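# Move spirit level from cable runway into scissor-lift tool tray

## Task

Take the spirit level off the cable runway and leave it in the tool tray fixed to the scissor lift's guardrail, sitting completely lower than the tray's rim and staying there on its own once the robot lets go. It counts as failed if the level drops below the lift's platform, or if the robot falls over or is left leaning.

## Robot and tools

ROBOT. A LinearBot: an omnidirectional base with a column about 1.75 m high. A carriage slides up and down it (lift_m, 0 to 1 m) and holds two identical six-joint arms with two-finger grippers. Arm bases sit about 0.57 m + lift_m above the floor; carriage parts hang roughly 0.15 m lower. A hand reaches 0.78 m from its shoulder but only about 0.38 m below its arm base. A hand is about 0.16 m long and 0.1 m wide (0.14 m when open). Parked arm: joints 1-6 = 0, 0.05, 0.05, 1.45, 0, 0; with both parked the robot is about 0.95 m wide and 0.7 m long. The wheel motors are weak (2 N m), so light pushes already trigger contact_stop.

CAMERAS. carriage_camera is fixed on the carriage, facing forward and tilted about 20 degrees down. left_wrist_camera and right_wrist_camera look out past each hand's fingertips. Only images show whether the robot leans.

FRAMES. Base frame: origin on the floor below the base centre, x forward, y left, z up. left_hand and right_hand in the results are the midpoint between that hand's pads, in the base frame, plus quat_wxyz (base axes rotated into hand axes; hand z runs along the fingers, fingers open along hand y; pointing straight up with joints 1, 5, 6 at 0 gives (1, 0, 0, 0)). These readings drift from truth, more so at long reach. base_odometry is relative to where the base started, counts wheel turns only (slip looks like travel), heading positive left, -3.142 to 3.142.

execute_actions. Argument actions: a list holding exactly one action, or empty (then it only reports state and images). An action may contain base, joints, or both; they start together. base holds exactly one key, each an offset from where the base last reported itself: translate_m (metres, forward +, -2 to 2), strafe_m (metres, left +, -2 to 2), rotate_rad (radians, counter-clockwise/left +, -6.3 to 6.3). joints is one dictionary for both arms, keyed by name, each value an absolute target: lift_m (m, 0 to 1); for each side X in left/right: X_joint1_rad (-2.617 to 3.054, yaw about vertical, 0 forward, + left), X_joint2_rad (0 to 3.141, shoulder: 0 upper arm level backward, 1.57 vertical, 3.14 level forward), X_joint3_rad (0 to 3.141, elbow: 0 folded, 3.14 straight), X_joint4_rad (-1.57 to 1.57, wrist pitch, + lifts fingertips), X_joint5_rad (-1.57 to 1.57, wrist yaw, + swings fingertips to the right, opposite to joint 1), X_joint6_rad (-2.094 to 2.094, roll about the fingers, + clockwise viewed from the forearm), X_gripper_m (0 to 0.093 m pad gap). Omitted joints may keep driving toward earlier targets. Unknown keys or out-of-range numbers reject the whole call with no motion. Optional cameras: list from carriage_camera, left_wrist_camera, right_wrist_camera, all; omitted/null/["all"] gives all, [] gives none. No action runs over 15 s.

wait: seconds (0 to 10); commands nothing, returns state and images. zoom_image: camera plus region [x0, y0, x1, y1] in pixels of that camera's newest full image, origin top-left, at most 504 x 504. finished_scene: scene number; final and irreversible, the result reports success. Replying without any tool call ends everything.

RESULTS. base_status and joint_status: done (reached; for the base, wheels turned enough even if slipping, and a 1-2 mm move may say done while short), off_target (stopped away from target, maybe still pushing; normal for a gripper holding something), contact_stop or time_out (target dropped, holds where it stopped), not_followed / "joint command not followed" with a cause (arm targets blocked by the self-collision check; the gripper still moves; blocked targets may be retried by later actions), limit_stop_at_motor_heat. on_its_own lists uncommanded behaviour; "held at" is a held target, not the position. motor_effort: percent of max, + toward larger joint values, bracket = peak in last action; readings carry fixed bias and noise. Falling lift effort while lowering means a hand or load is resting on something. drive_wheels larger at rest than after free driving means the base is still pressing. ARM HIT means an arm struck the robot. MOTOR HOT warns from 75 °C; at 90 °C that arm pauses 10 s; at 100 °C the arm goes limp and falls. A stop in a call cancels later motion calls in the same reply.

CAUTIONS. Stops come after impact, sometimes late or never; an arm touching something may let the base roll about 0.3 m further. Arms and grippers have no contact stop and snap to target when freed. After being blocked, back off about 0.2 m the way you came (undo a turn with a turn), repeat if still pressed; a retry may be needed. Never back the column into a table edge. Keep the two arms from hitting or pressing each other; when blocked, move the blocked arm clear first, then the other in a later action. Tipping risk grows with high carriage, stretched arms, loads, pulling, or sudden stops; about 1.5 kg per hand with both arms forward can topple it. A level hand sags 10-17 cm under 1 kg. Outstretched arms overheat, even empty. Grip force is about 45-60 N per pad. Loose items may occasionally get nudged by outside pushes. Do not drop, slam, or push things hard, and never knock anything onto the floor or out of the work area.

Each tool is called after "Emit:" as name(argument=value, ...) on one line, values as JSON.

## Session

Emit:
execute_actions(actions=[])

Scene clock: 0.00 s.
base_odometry: x=+0.000 y=+0.000 heading=+0.000 (m, m, rad; odometry frame)
base_status: not commanded
joint_positions: lift_m=+0.303 left_joint1_rad=+0.003 left_joint2_rad=+0.069 left_joint3_rad=+0.021 left_joint4_rad=+1.465 left_joint5_rad=-0.029 left_joint6_rad=+0.026 left_gripper_m=+0.095 right_joint1_rad=-0.007 right_joint2_rad=+0.061 right_joint3_rad=+0.075 right_joint4_rad=+1.507 right_joint5_rad=-0.002 right_joint6_rad=+0.052 right_gripper_m=+0.094
joint_status: not commanded
motor_effort: lift_m=+21 drive_wheels=+4 (%)
left_hand: x=+0.3226 y=+0.3432 z=+1.3014 quat_wxyz=(+0.997, -0.013, +0.077, +0.015) (m; base frame)
right_hand: x=+0.2939 y=-0.3380 z=+1.3172 quat_wxyz=(+0.999, +0.000, +0.025, +0.023) (m; base frame)
pictures: carriage_camera, left_wrist_camera, right_wrist_camera
Images, in order (width x height): carriage_camera 896x504, left_wrist_camera 896x504, right_wrist_camera 896x504.

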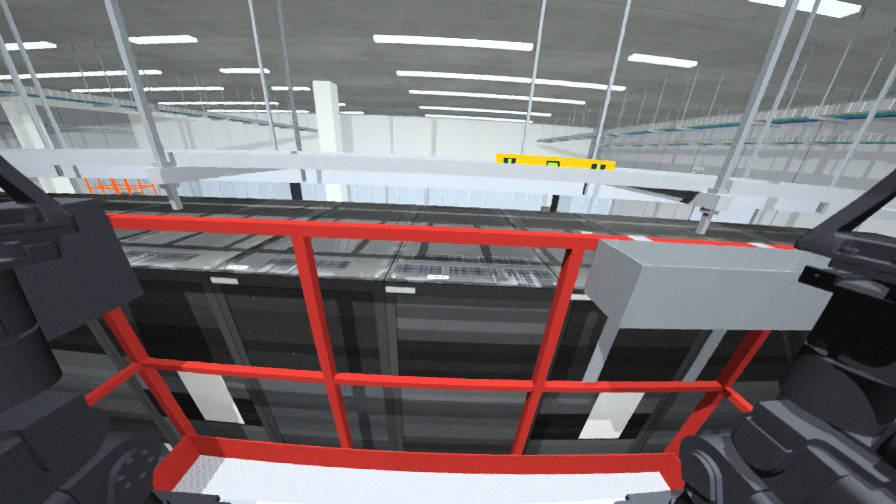

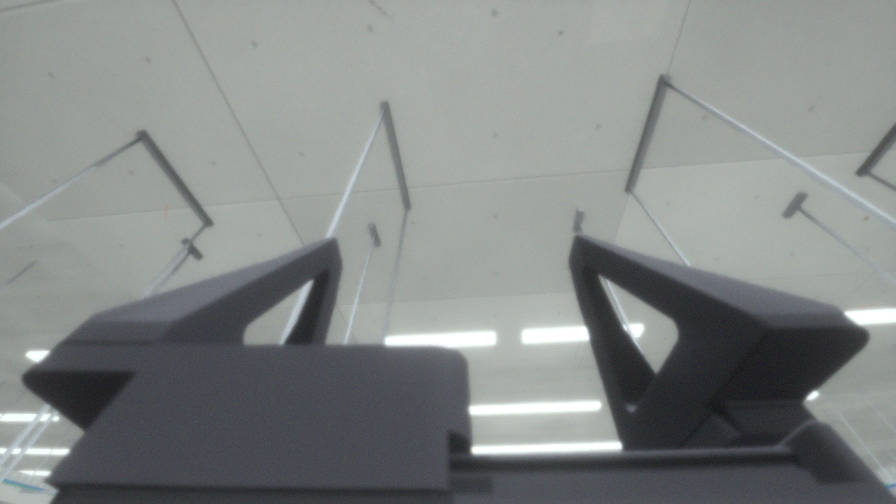

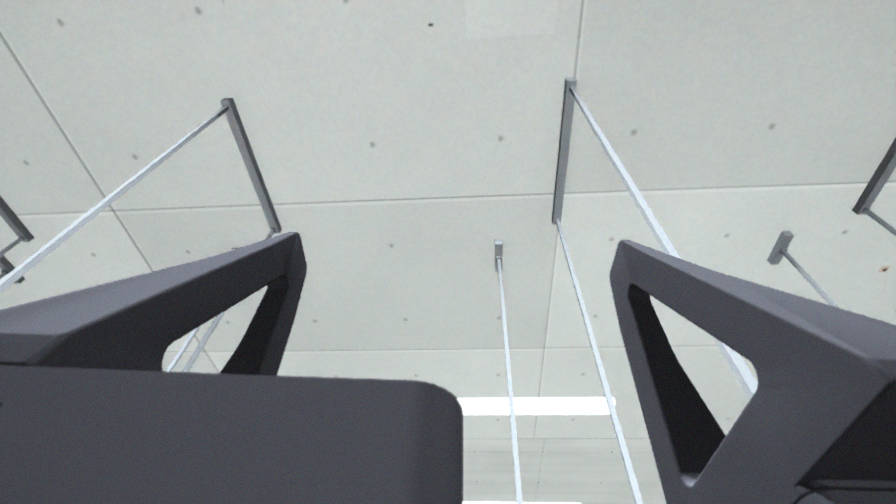

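Emit:
execute_actions(actions=[{"base": {"strafe_m": -0.07}, "joints": {"lift_m": 0.82, "right_joint1_rad": 0.0, "right_joint2_rad": 2.125, "right_joint3_rad": 1.805, "right_joint4_rad": -1.234, "right_joint5_rad": 0.0, "right_joint6_rad": 1.62}}], cameras=["carriage_camera", "right_wrist_camera"])

Scene clock: 29.30 s.
base_odometry: x=+0.000 y=-0.070 heading=+0.000 (m, m, rad; odometry frame)
base_status: done
joint_positions: lift_m=+0.820 left_joint1_rad=+0.003 left_joint2_rad=+0.069 left_joint3_rad=+0.021 left_joint4_rad=+1.465 left_joint5_rad=-0.029 left_joint6_rad=+0.026 left_gripper_m=+0.095 right_joint1_rad=-0.007 right_joint2_rad=+2.122 right_joint3_rad=+1.797 right_joint4_rad=-1.230 right_joint5_rad=-0.002 right_joint6_rad=+1.614 right_gripper_m=+0.094
joint_status: all done
motor_effort: lift_m=+21(22) drive_wheels=+6(29) (%)
left_hand: x=+0.3226 y=+0.3433 z=+1.8188 quat_wxyz=(+0.997, -0.014, +0.077, +0.015) (m; base frame)
right_hand: x=+0.6945 y=-0.3408 z=+1.4674 quat_wxyz=(+0.005, +0.724, +0.689, +0.007) (m; base frame)
pictures: carriage_camera, right_wrist_camera
Images, in order (width x height): carriage_camera 896x504, right_wrist_camera 896x504.

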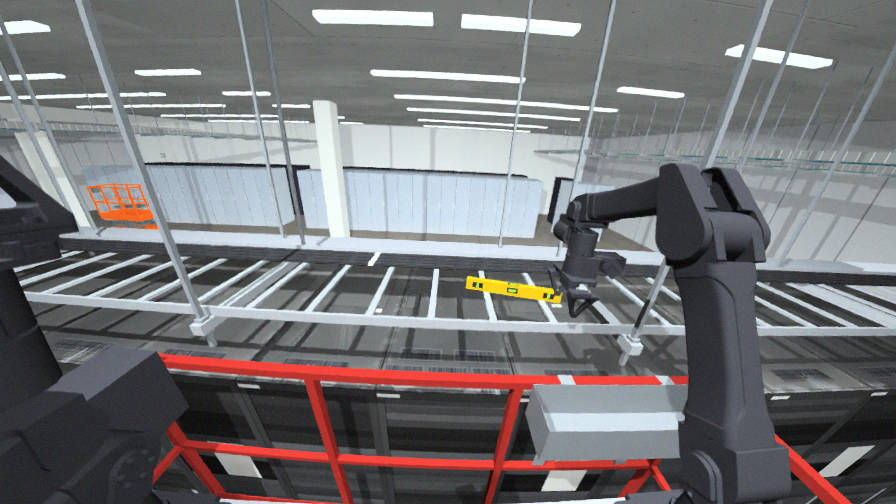

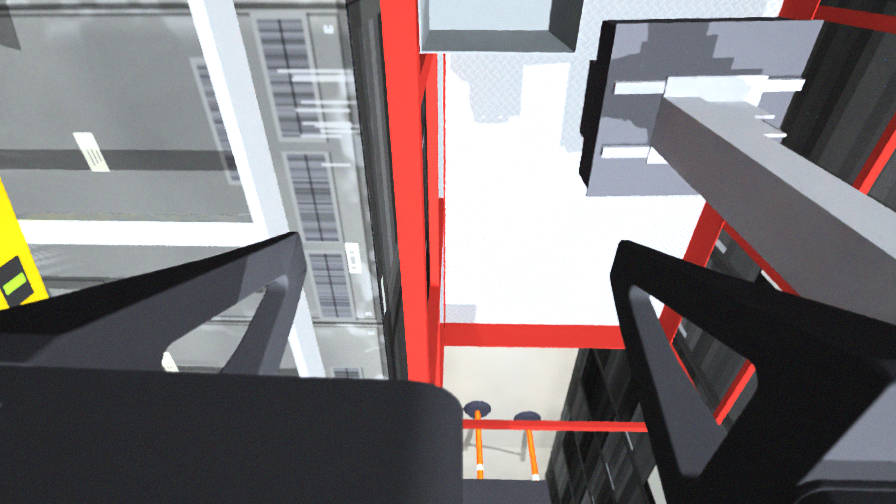

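Emit:
execute_actions(actions=[{"base": {"translate_m": 0.38}, "joints": {"lift_m": 0.88, "right_joint2_rad": 2.424, "right_joint3_rad": 1.897, "right_joint4_rad": -1.034, "right_joint6_rad": 1.85}}], cameras=["carriage_camera", "right_wrist_camera"])

Scene clock: 61.43 s.
base_odometry: x=+0.380 y=-0.070 heading=+0.000 (m, m, rad; odometry frame)
base_status: done
joint_positions: lift_m=+0.880 left_joint1_rad=+0.003 left_joint2_rad=+0.069 left_joint3_rad=+0.021 left_joint4_rad=+1.466 left_joint5_rad=-0.029 left_joint6_rad=+0.026 left_gripper_m=+0.095 right_joint1_rad=-0.007 right_joint2_rad=+2.430 right_joint3_rad=+1.900 right_joint4_rad=-1.033 right_joint5_rad=-0.002 right_joint6_rad=+1.844 right_gripper_m=+0.094
joint_status: all done
motor_effort: lift_m=+20(26) drive_wheels=-8(44) (%)
left_hand: x=+0.3225 y=+0.3433 z=+1.8788 quat_wxyz=(+0.997, -0.014, +0.077, +0.015) (m; base frame)
right_hand: x=+0.7444 y=-0.3411 z=+1.4241 quat_wxyz=(+0.002, +0.799, +0.602, +0.004) (m; base frame)
pictures: carriage_camera, right_wrist_camera
Images, in order (width x height): carriage_camera 896x504, right_wrist_camera 896x504.

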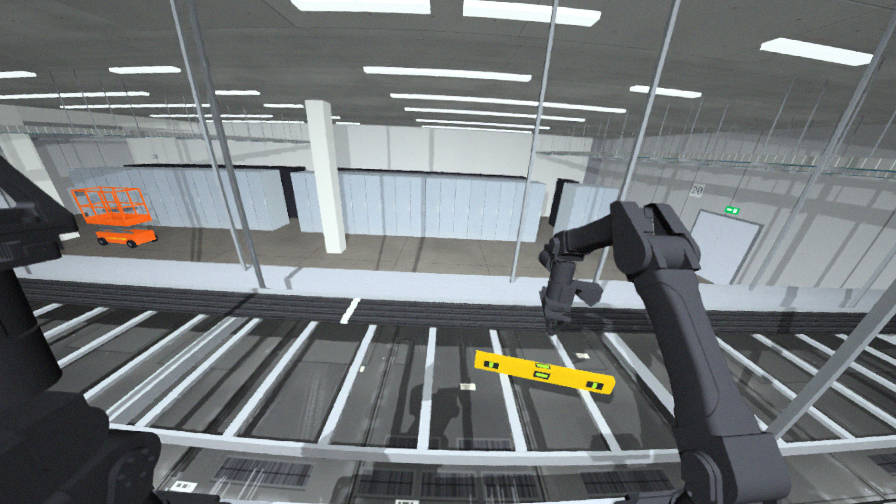

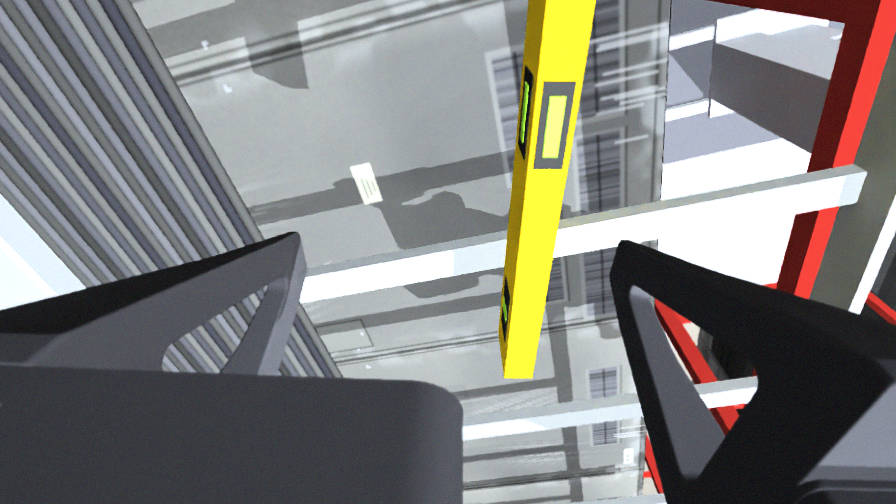

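Emit:
execute_actions(actions=[{"base": {"translate_m": -0.049}, "joints": {"lift_m": 0.81, "right_joint6_rad": 1.87}}], cameras=["carriage_camera", "right_wrist_camera"])

Scene clock: 77.63 s.
base_odometry: x=+0.331 y=-0.070 heading=+0.000 (m, m, rad; odometry frame)
base_status: done
joint_positions: lift_m=+0.810 left_joint1_rad=+0.003 left_joint2_rad=+0.069 left_joint3_rad=+0.021 left_joint4_rad=+1.465 left_joint5_rad=-0.029 left_joint6_rad=+0.026 left_gripper_m=+0.095 right_joint1_rad=-0.007 right_joint2_rad=+2.422 right_joint3_rad=+1.900 right_joint4_rad=-1.033 right_joint5_rad=-0.002 right_joint6_rad=+1.864 right_gripper_m=+0.094
joint_status: all done
motor_effort: lift_m=+22(23) drive_wheels=+1(47) (%)
left_hand: x=+0.3226 y=+0.3433 z=+1.8088 quat_wxyz=(+0.997, -0.014, +0.077, +0.015) (m; base frame)
right_hand: x=+0.7456 y=-0.3411 z=+1.3574 quat_wxyz=(+0.004, +0.805, +0.593, +0.007) (m; base frame)
pictures: carriage_camera, right_wrist_camera
Images, in order (width x height): carriage_camera 896x504, right_wrist_camera 896x504.

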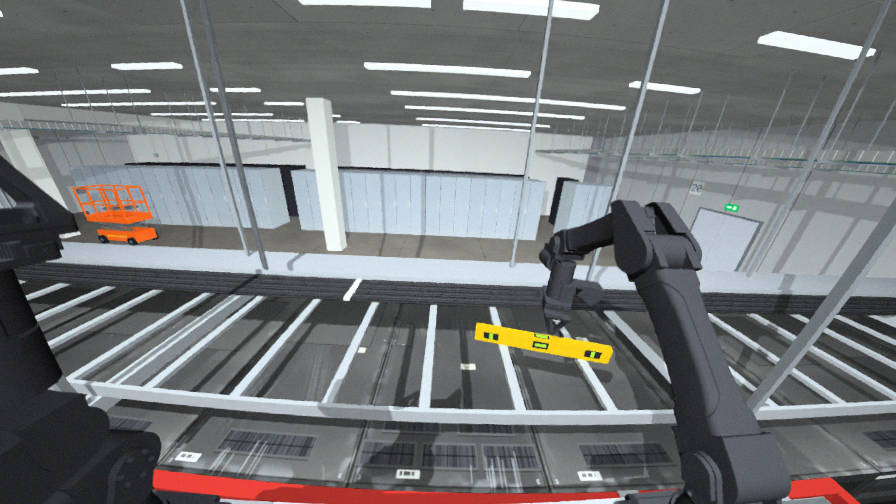

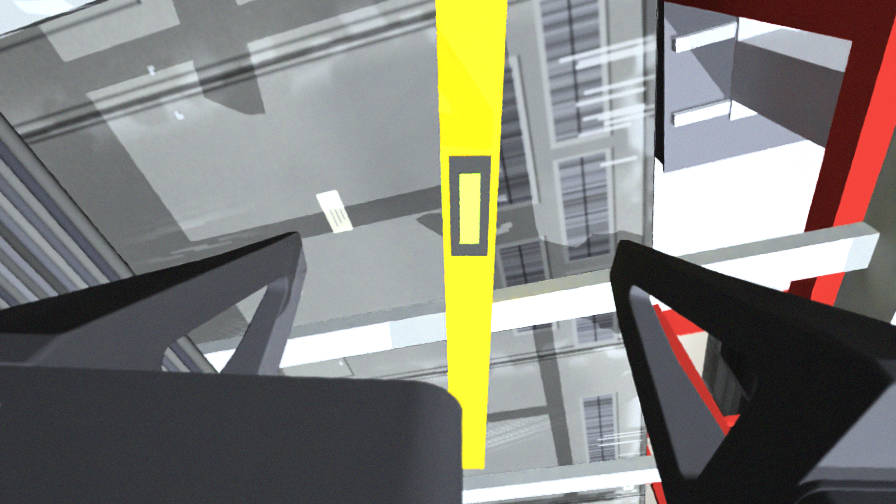

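Emit:
execute_actions(actions=[{"joints": {"lift_m": 0.733, "right_gripper_m": 0.06}}], cameras=["carriage_camera", "right_wrist_camera"])

Scene clock: 91.03 s.
base_odometry: x=+0.331 y=-0.070 heading=+0.000 (m, m, rad; odometry frame)
base_status: not commanded
joint_positions: lift_m=+0.733 left_joint1_rad=+0.003 left_joint2_rad=+0.069 left_joint3_rad=+0.021 left_joint4_rad=+1.465 left_joint5_rad=-0.029 left_joint6_rad=+0.026 left_gripper_m=+0.095 right_joint1_rad=-0.007 right_joint2_rad=+2.421 right_joint3_rad=+1.900 right_joint4_rad=-1.033 right_joint5_rad=-0.002 right_joint6_rad=+1.864 right_gripper_m=+0.060
joint_status: all done
motor_effort: lift_m=+21(17) drive_wheels=+1(3) (%)
left_hand: x=+0.3226 y=+0.3433 z=+1.7318 quat_wxyz=(+0.997, -0.014, +0.077, +0.015) (m; base frame)
right_hand: x=+0.7457 y=-0.3411 z=+1.2810 quat_wxyz=(+0.004, +0.805, +0.593, +0.007) (m; base frame)
pictures: carriage_camera, right_wrist_camera
Images, in order (width x height): carriage_camera 896x504, right_wrist_camera 896x504.

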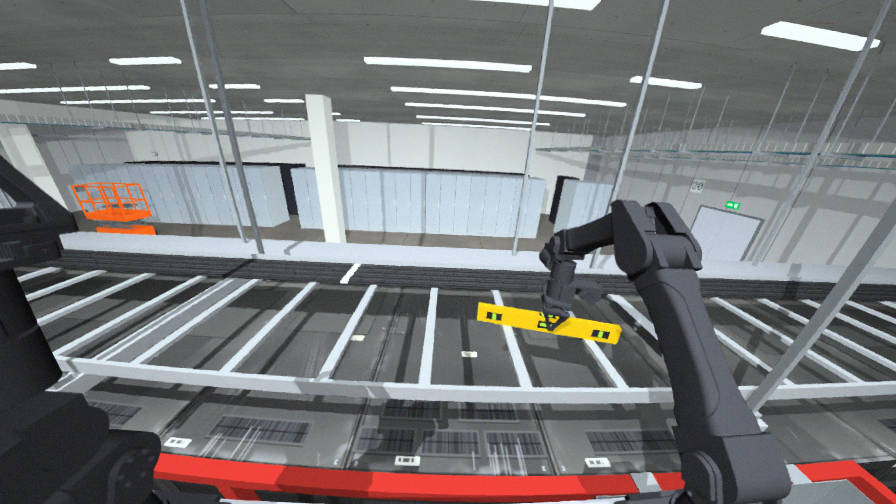

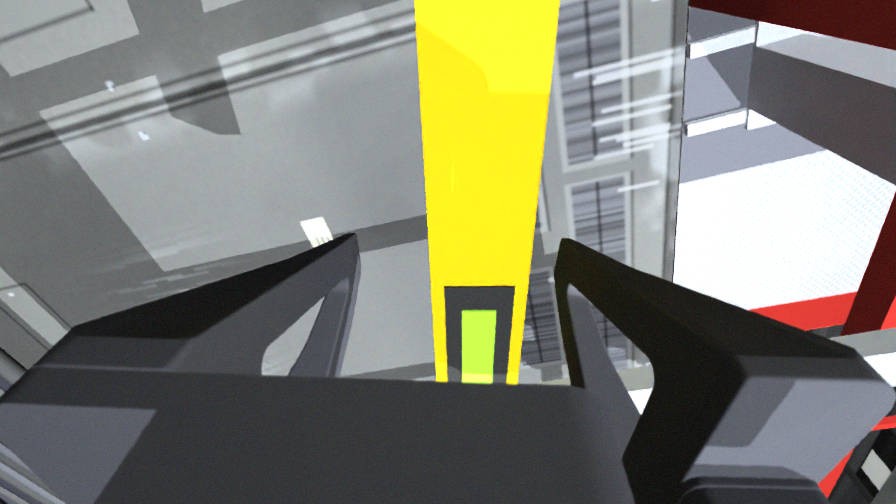

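Emit:
execute_actions(actions=[{"joints": {"right_gripper_m": 0.0}}], cameras=["carriage_camera", "right_wrist_camera"])

Scene clock: 98.77 s.
base_odometry: x=+0.331 y=-0.070 heading=+0.000 (m, m, rad; odometry frame)
base_status: not commanded
joint_positions: lift_m=+0.733 left_joint1_rad=+0.003 left_joint2_rad=+0.069 left_joint3_rad=+0.021 left_joint4_rad=+1.465 left_joint5_rad=-0.029 left_joint6_rad=+0.026 left_gripper_m=+0.095 right_joint1_rad=-0.007 right_joint2_rad=+2.421 right_joint3_rad=+1.900 right_joint4_rad=-1.035 right_joint5_rad=-0.003 right_joint6_rad=+1.866 right_gripper_m=+0.021
joint_status: right_gripper_m off_target (ended at +0.021, target +0.000)
motor_effort: lift_m=+21(21) drive_wheels=+2(3) (%)
left_hand: x=+0.3226 y=+0.3433 z=+1.7318 quat_wxyz=(+0.997, -0.014, +0.077, +0.015) (m; base frame)
right_hand: x=+0.7452 y=-0.3409 z=+1.2810 quat_wxyz=(+0.003, +0.806, +0.592, +0.007) (m; base frame)
pictures: carriage_camera, right_wrist_camera
Images, in order (width x height): carriage_camera 896x504, right_wrist_camera 896x504.

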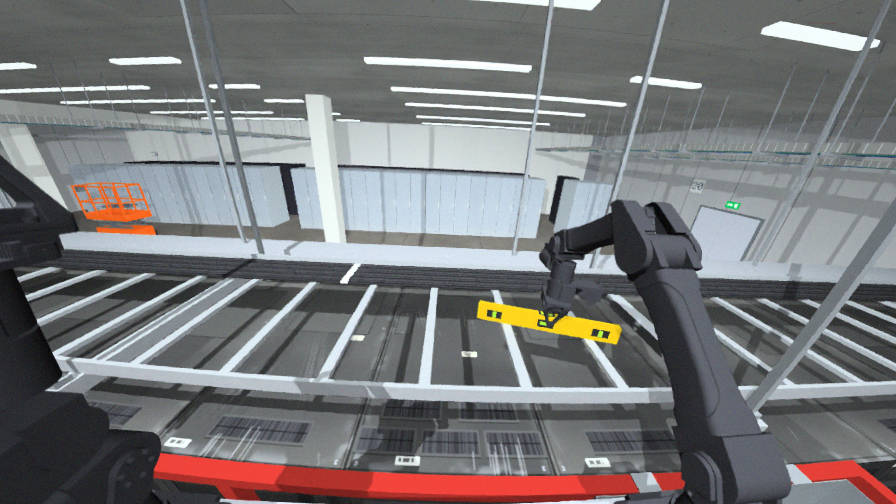

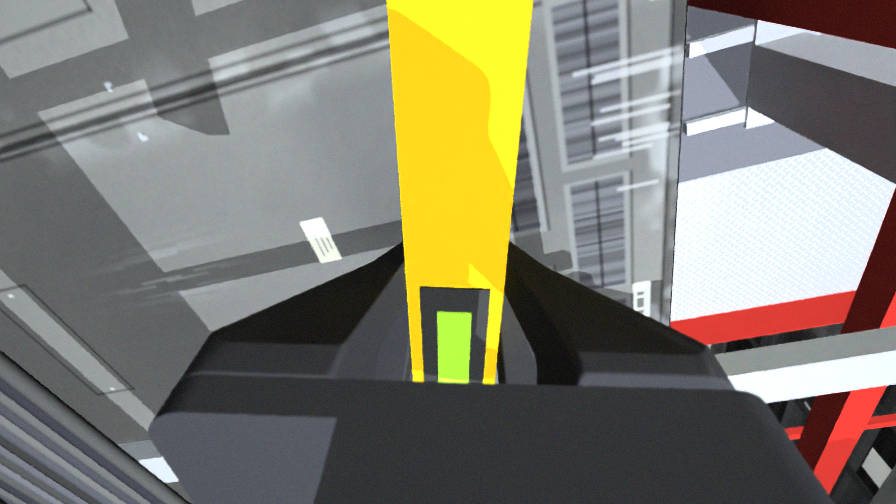

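Emit:
execute_actions(actions=[{"base": {"translate_m": -0.28}, "joints": {"lift_m": 0.85}}], cameras=["carriage_camera", "right_wrist_camera"])

Scene clock: 122.10 s.
base_odometry: x=+0.051 y=-0.070 heading=-0.001 (m, m, rad; odometry frame)
base_status: done
joint_positions: lift_m=+0.850 left_joint1_rad=+0.003 left_joint2_rad=+0.069 left_joint3_rad=+0.021 left_joint4_rad=+1.465 left_joint5_rad=-0.029 left_joint6_rad=+0.026 left_gripper_m=+0.095 right_joint1_rad=-0.007 right_joint2_rad=+2.428 right_joint3_rad=+1.900 right_joint4_rad=-1.033 right_joint5_rad=-0.003 right_joint6_rad=+1.866 right_gripper_m=+0.021
joint_status: all done
motor_effort: lift_m=+21(25) drive_wheels=-5(56) (%)
left_hand: x=+0.3226 y=+0.3433 z=+1.8488 quat_wxyz=(+0.997, -0.014, +0.077, +0.015) (m; base frame)
right_hand: x=+0.7448 y=-0.3409 z=+1.3947 quat_wxyz=(+0.002, +0.806, +0.592, +0.005) (m; base frame)
pictures: carriage_camera, right_wrist_camera
Images, in order (width x height): carriage_camera 896x504, right_wrist_camera 896x504.

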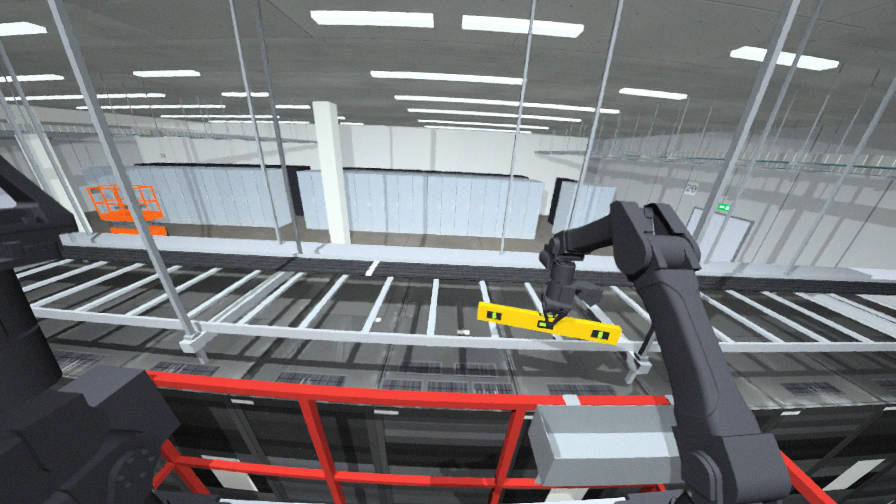

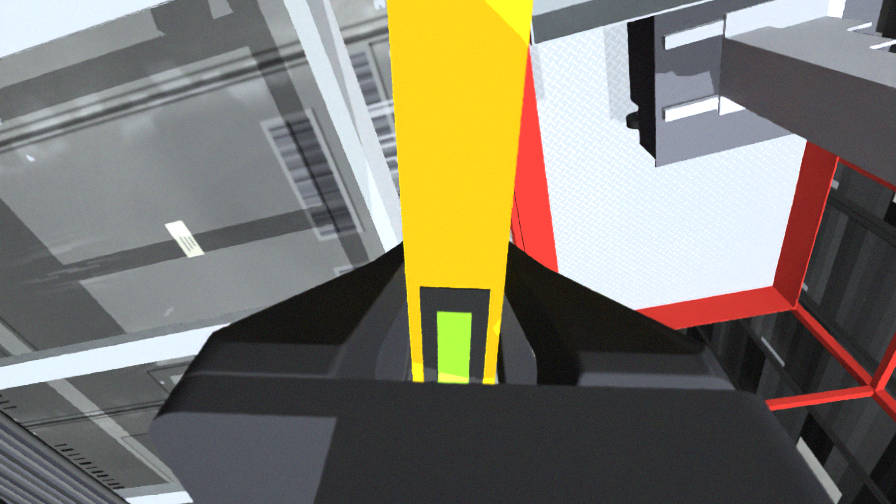

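Emit:
execute_actions(actions=[{"base": {"strafe_m": -0.28}, "joints": {"lift_m": 0.55, "right_joint2_rad": 1.742, "right_joint3_rad": 1.262, "right_joint4_rad": -1.08, "right_joint6_rad": 1.625}}], cameras=["carriage_camera", "right_wrist_camera"])

Scene clock: 133.47 s.
base_odometry: x=+0.051 y=-0.350 heading=-0.001 (m, m, rad; odometry frame)
base_status: done
joint_positions: lift_m=+0.550 left_joint1_rad=+0.003 left_joint2_rad=+0.069 left_joint3_rad=+0.021 left_joint4_rad=+1.465 left_joint5_rad=-0.029 left_joint6_rad=+0.026 left_gripper_m=+0.095 right_joint1_rad=-0.006 right_joint2_rad=+1.757 right_joint3_rad=+1.268 right_joint4_rad=-1.080 right_joint5_rad=-0.002 right_joint6_rad=+1.631 right_gripper_m=+0.021
joint_status: all done
motor_effort: lift_m=+21(20) drive_wheels=-5(37) (%)
left_hand: x=+0.3226 y=+0.3433 z=+1.5488 quat_wxyz=(+0.997, -0.014, +0.077, +0.015) (m; base frame)
right_hand: x=+0.5945 y=-0.3397 z=+1.1910 quat_wxyz=(+0.000, +0.730, +0.683, +0.001) (m; base frame)
pictures: carriage_camera, right_wrist_camera
Images, in order (width x height): carriage_camera 896x504, right_wrist_camera 896x504.

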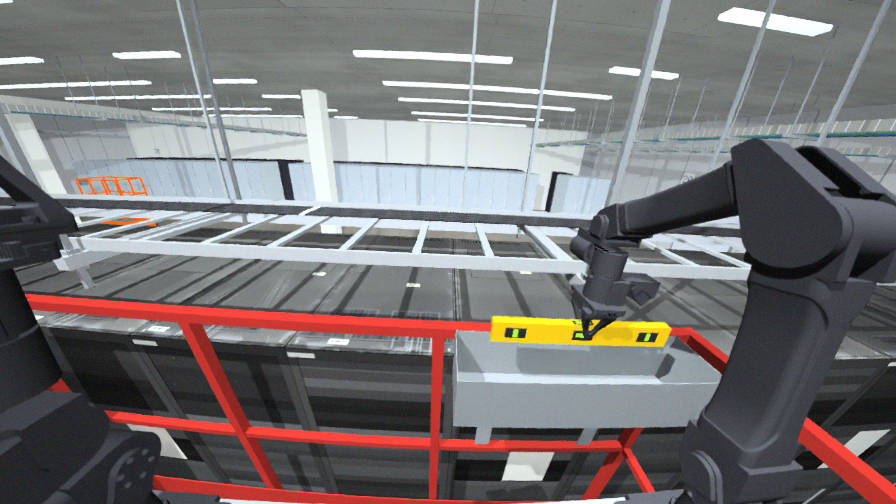

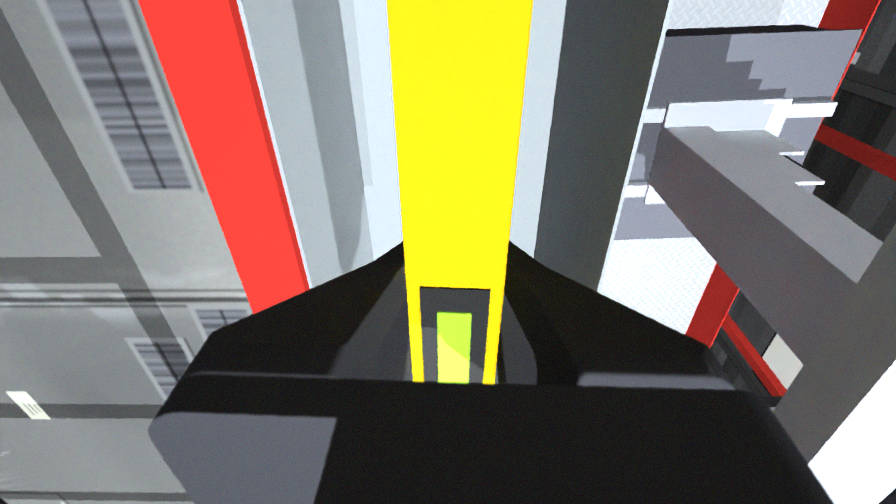

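Emit:
execute_actions(actions=[{"joints": {"lift_m": 0.39}}], cameras=["carriage_camera", "right_wrist_camera"])

Scene clock: 144.93 s.
base_odometry: x=+0.051 y=-0.350 heading=-0.001 (m, m, rad; odometry frame)
base_status: not commanded
joint_positions: lift_m=+0.390 left_joint1_rad=+0.003 left_joint2_rad=+0.069 left_joint3_rad=+0.021 left_joint4_rad=+1.465 left_joint5_rad=-0.029 left_joint6_rad=+0.026 left_gripper_m=+0.095 right_joint1_rad=-0.006 right_joint2_rad=+1.752 right_joint3_rad=+1.267 right_joint4_rad=-1.079 right_joint5_rad=-0.002 right_joint6_rad=+1.631 right_gripper_m=+0.021
joint_status: all done
motor_effort: lift_m=+21(19) drive_wheels=-4(6) (%)
left_hand: x=+0.3226 y=+0.3433 z=+1.3888 quat_wxyz=(+0.997, -0.014, +0.077, +0.015) (m; base frame)
right_hand: x=+0.5949 y=-0.3397 z=+1.0322 quat_wxyz=(+0.002, +0.730, +0.683, +0.003) (m; base frame)
pictures: carriage_camera, right_wrist_camera
Images, in order (width x height): carriage_camera 896x504, right_wrist_camera 896x504.

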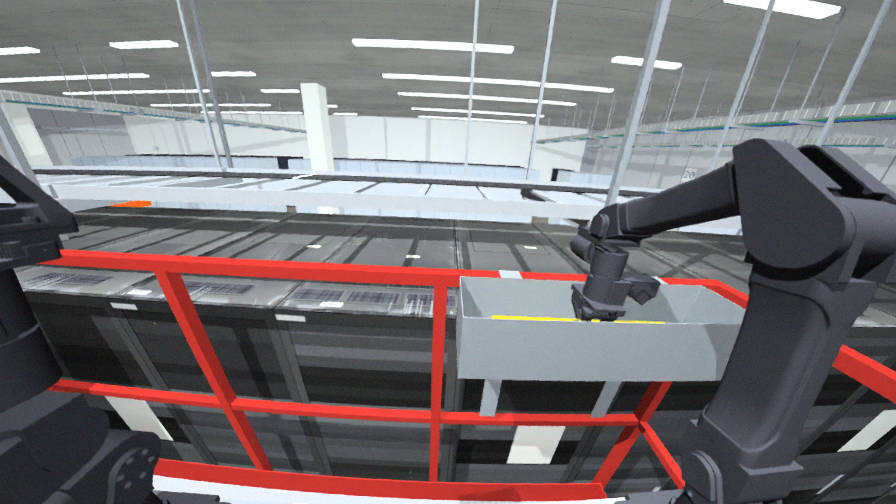

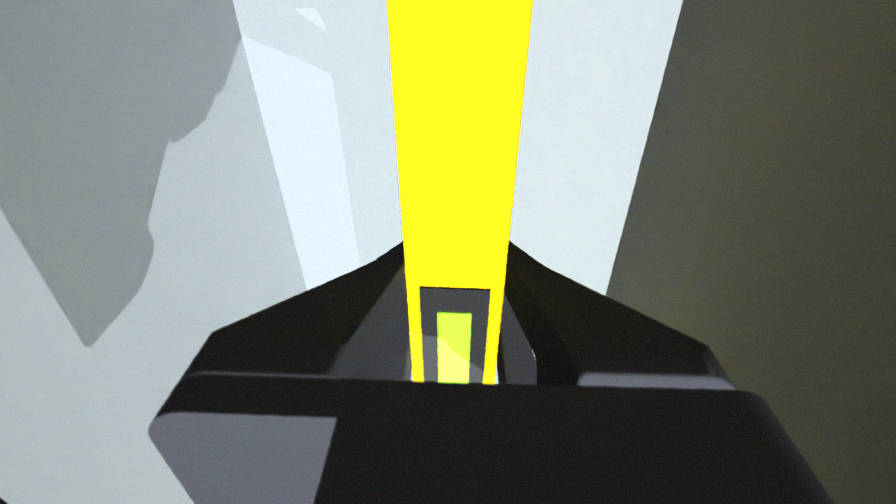

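Emit:
execute_actions(actions=[{"joints": {"lift_m": 0.352}}], cameras=["right_wrist_camera"])

Scene clock: 153.20 s.
base_odometry: x=+0.051 y=-0.350 heading=-0.001 (m, m, rad; odometry frame)
base_status: not commanded
joint_positions: lift_m=+0.352 left_joint1_rad=+0.003 left_joint2_rad=+0.069 left_joint3_rad=+0.021 left_joint4_rad=+1.465 left_joint5_rad=-0.029 left_joint6_rad=+0.026 left_gripper_m=+0.095 right_joint1_rad=-0.006 right_joint2_rad=+1.750 right_joint3_rad=+1.265 right_joint4_rad=-1.077 right_joint5_rad=-0.001 right_joint6_rad=+1.631 right_gripper_m=+0.021
joint_status: all done
motor_effort: lift_m=+21(20) drive_wheels=-4(6) (%)
left_hand: x=+0.3226 y=+0.3433 z=+1.3509 quat_wxyz=(+0.997, -0.014, +0.077, +0.015) (m; base frame)
right_hand: x=+0.5947 y=-0.3398 z=+0.9943 quat_wxyz=(+0.002, +0.730, +0.683, +0.004) (m; base frame)
pictures: right_wrist_camera
Images, in order (width x height): right_wrist_camera 896x504.

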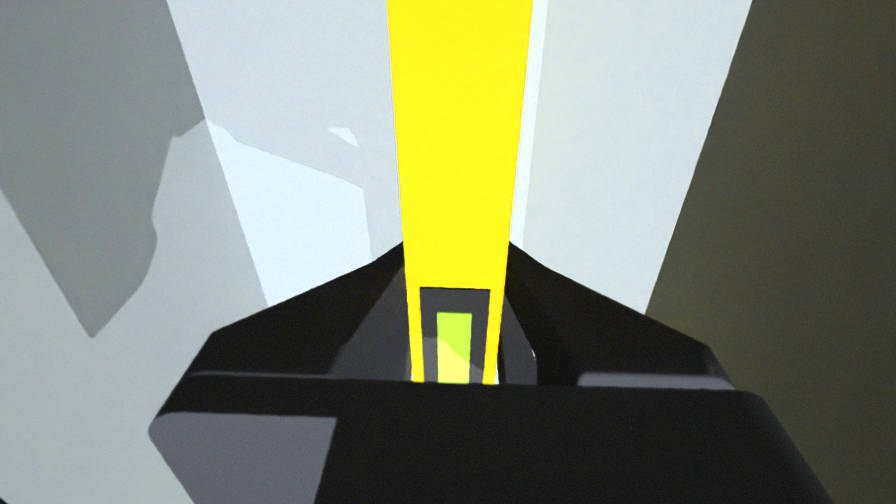

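Emit:
execute_actions(actions=[{"joints": {"right_gripper_m": 0.05}}], cameras=["right_wrist_camera"])

Emit:
execute_actions(actions=[{"joints": {"lift_m": 0.52}}], cameras=["carriage_camera", "right_wrist_camera"])

Scene clock: 166.80 s.
base_odometry: x=+0.051 y=-0.350 heading=-0.001 (m, m, rad; odometry frame)
base_status: not commanded
joint_positions: lift_m=+0.352 left_joint1_rad=+0.003 left_joint2_rad=+0.069 left_joint3_rad=+0.021 left_joint4_rad=+1.465 left_joint5_rad=-0.029 left_joint6_rad=+0.026 left_gripper_m=+0.095 right_joint1_rad=-0.006 right_joint2_rad=+1.750 right_joint3_rad=+1.265 right_joint4_rad=-1.077 right_joint5_rad=-0.001 right_joint6_rad=+1.631 right_gripper_m=+0.050
joint_status: all done
motor_effort: lift_m=+21(20) drive_wheels=-4(4) (%)
left_hand: x=+0.3226 y=+0.3433 z=+1.3509 quat_wxyz=(+0.997, -0.014, +0.077, +0.015) (m; base frame)
right_hand: x=+0.5947 y=-0.3398 z=+0.9943 quat_wxyz=(+0.002, +0.730, +0.683, +0.004) (m; base frame)
pictures: right_wrist_camera
Images, in order (width x height): right_wrist_camera 896x504.

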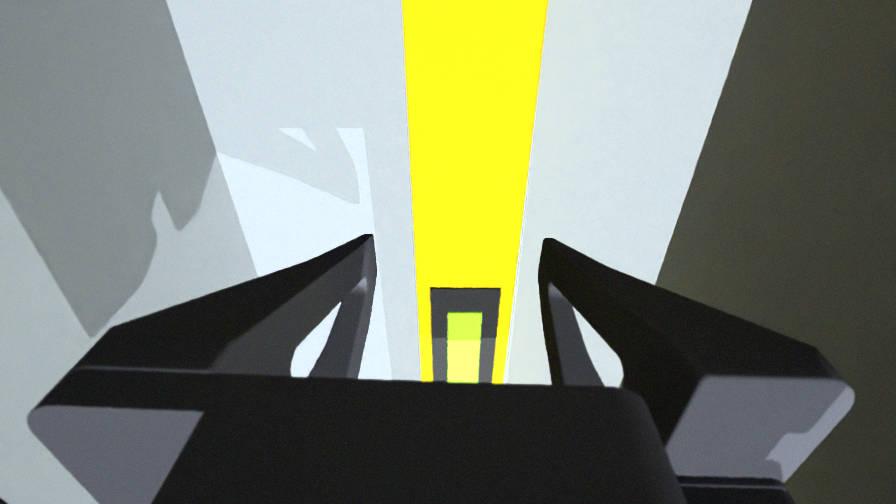

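Scene clock: 168.00 s.
base_odometry: x=+0.051 y=-0.350 heading=-0.001 (m, m, rad; odometry frame)
base_status: not commanded
joint_positions: lift_m=+0.520 left_joint1_rad=+0.003 left_joint2_rad=+0.069 left_joint3_rad=+0.021 left_joint4_rad=+1.465 left_joint5_rad=-0.029 left_joint6_rad=+0.026 left_gripper_m=+0.095 right_joint1_rad=-0.006 right_joint2_rad=+1.745 right_joint3_rad=+1.265 right_joint4_rad=-1.078 right_joint5_rad=-0.001 right_joint6_rad=+1.631 right_gripper_m=+0.050
joint_status: all done
motor_effort: lift_m=+20(25) drive_wheels=-6(6) (%)
left_hand: x=+0.3226 y=+0.3433 z=+1.5188 quat_wxyz=(+0.997, -0.014, +0.077, +0.015) (m; base frame)
right_hand: x=+0.5948 y=-0.3398 z=+1.1637 quat_wxyz=(+0.004, +0.730, +0.683, +0.005) (m; base frame)
pictures: carriage_camera, right_wrist_camera
Images, in order (width x height): carriage_camera 896x504, right_wrist_camera 896x504.

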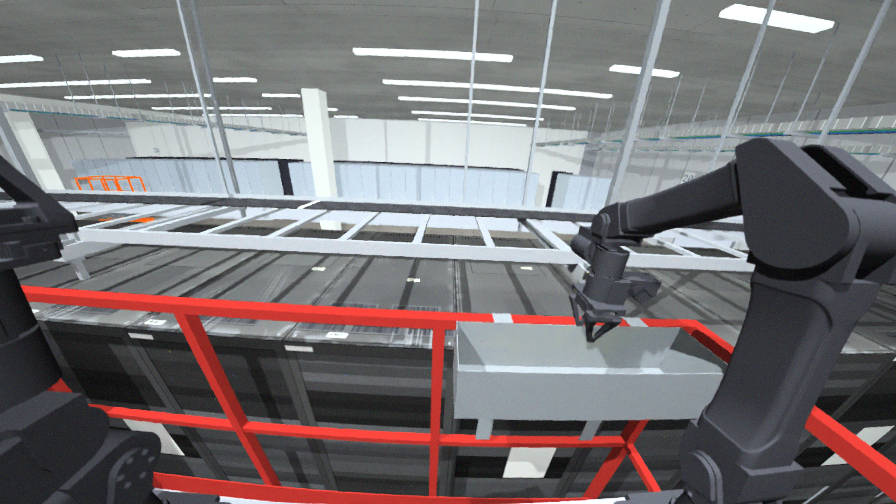

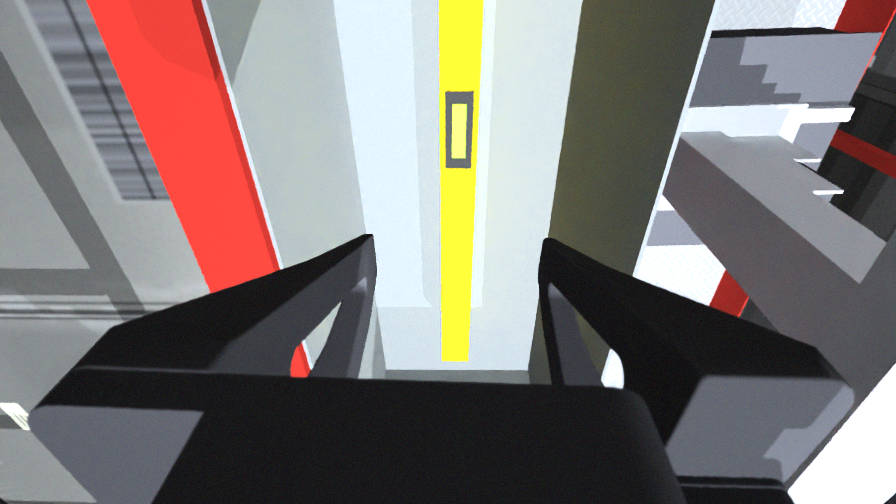

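The level is on the tray floor, below the rim, and the hand is clear.

Emit:
finished_scene(scene=2)

The scene is finished: the task was done.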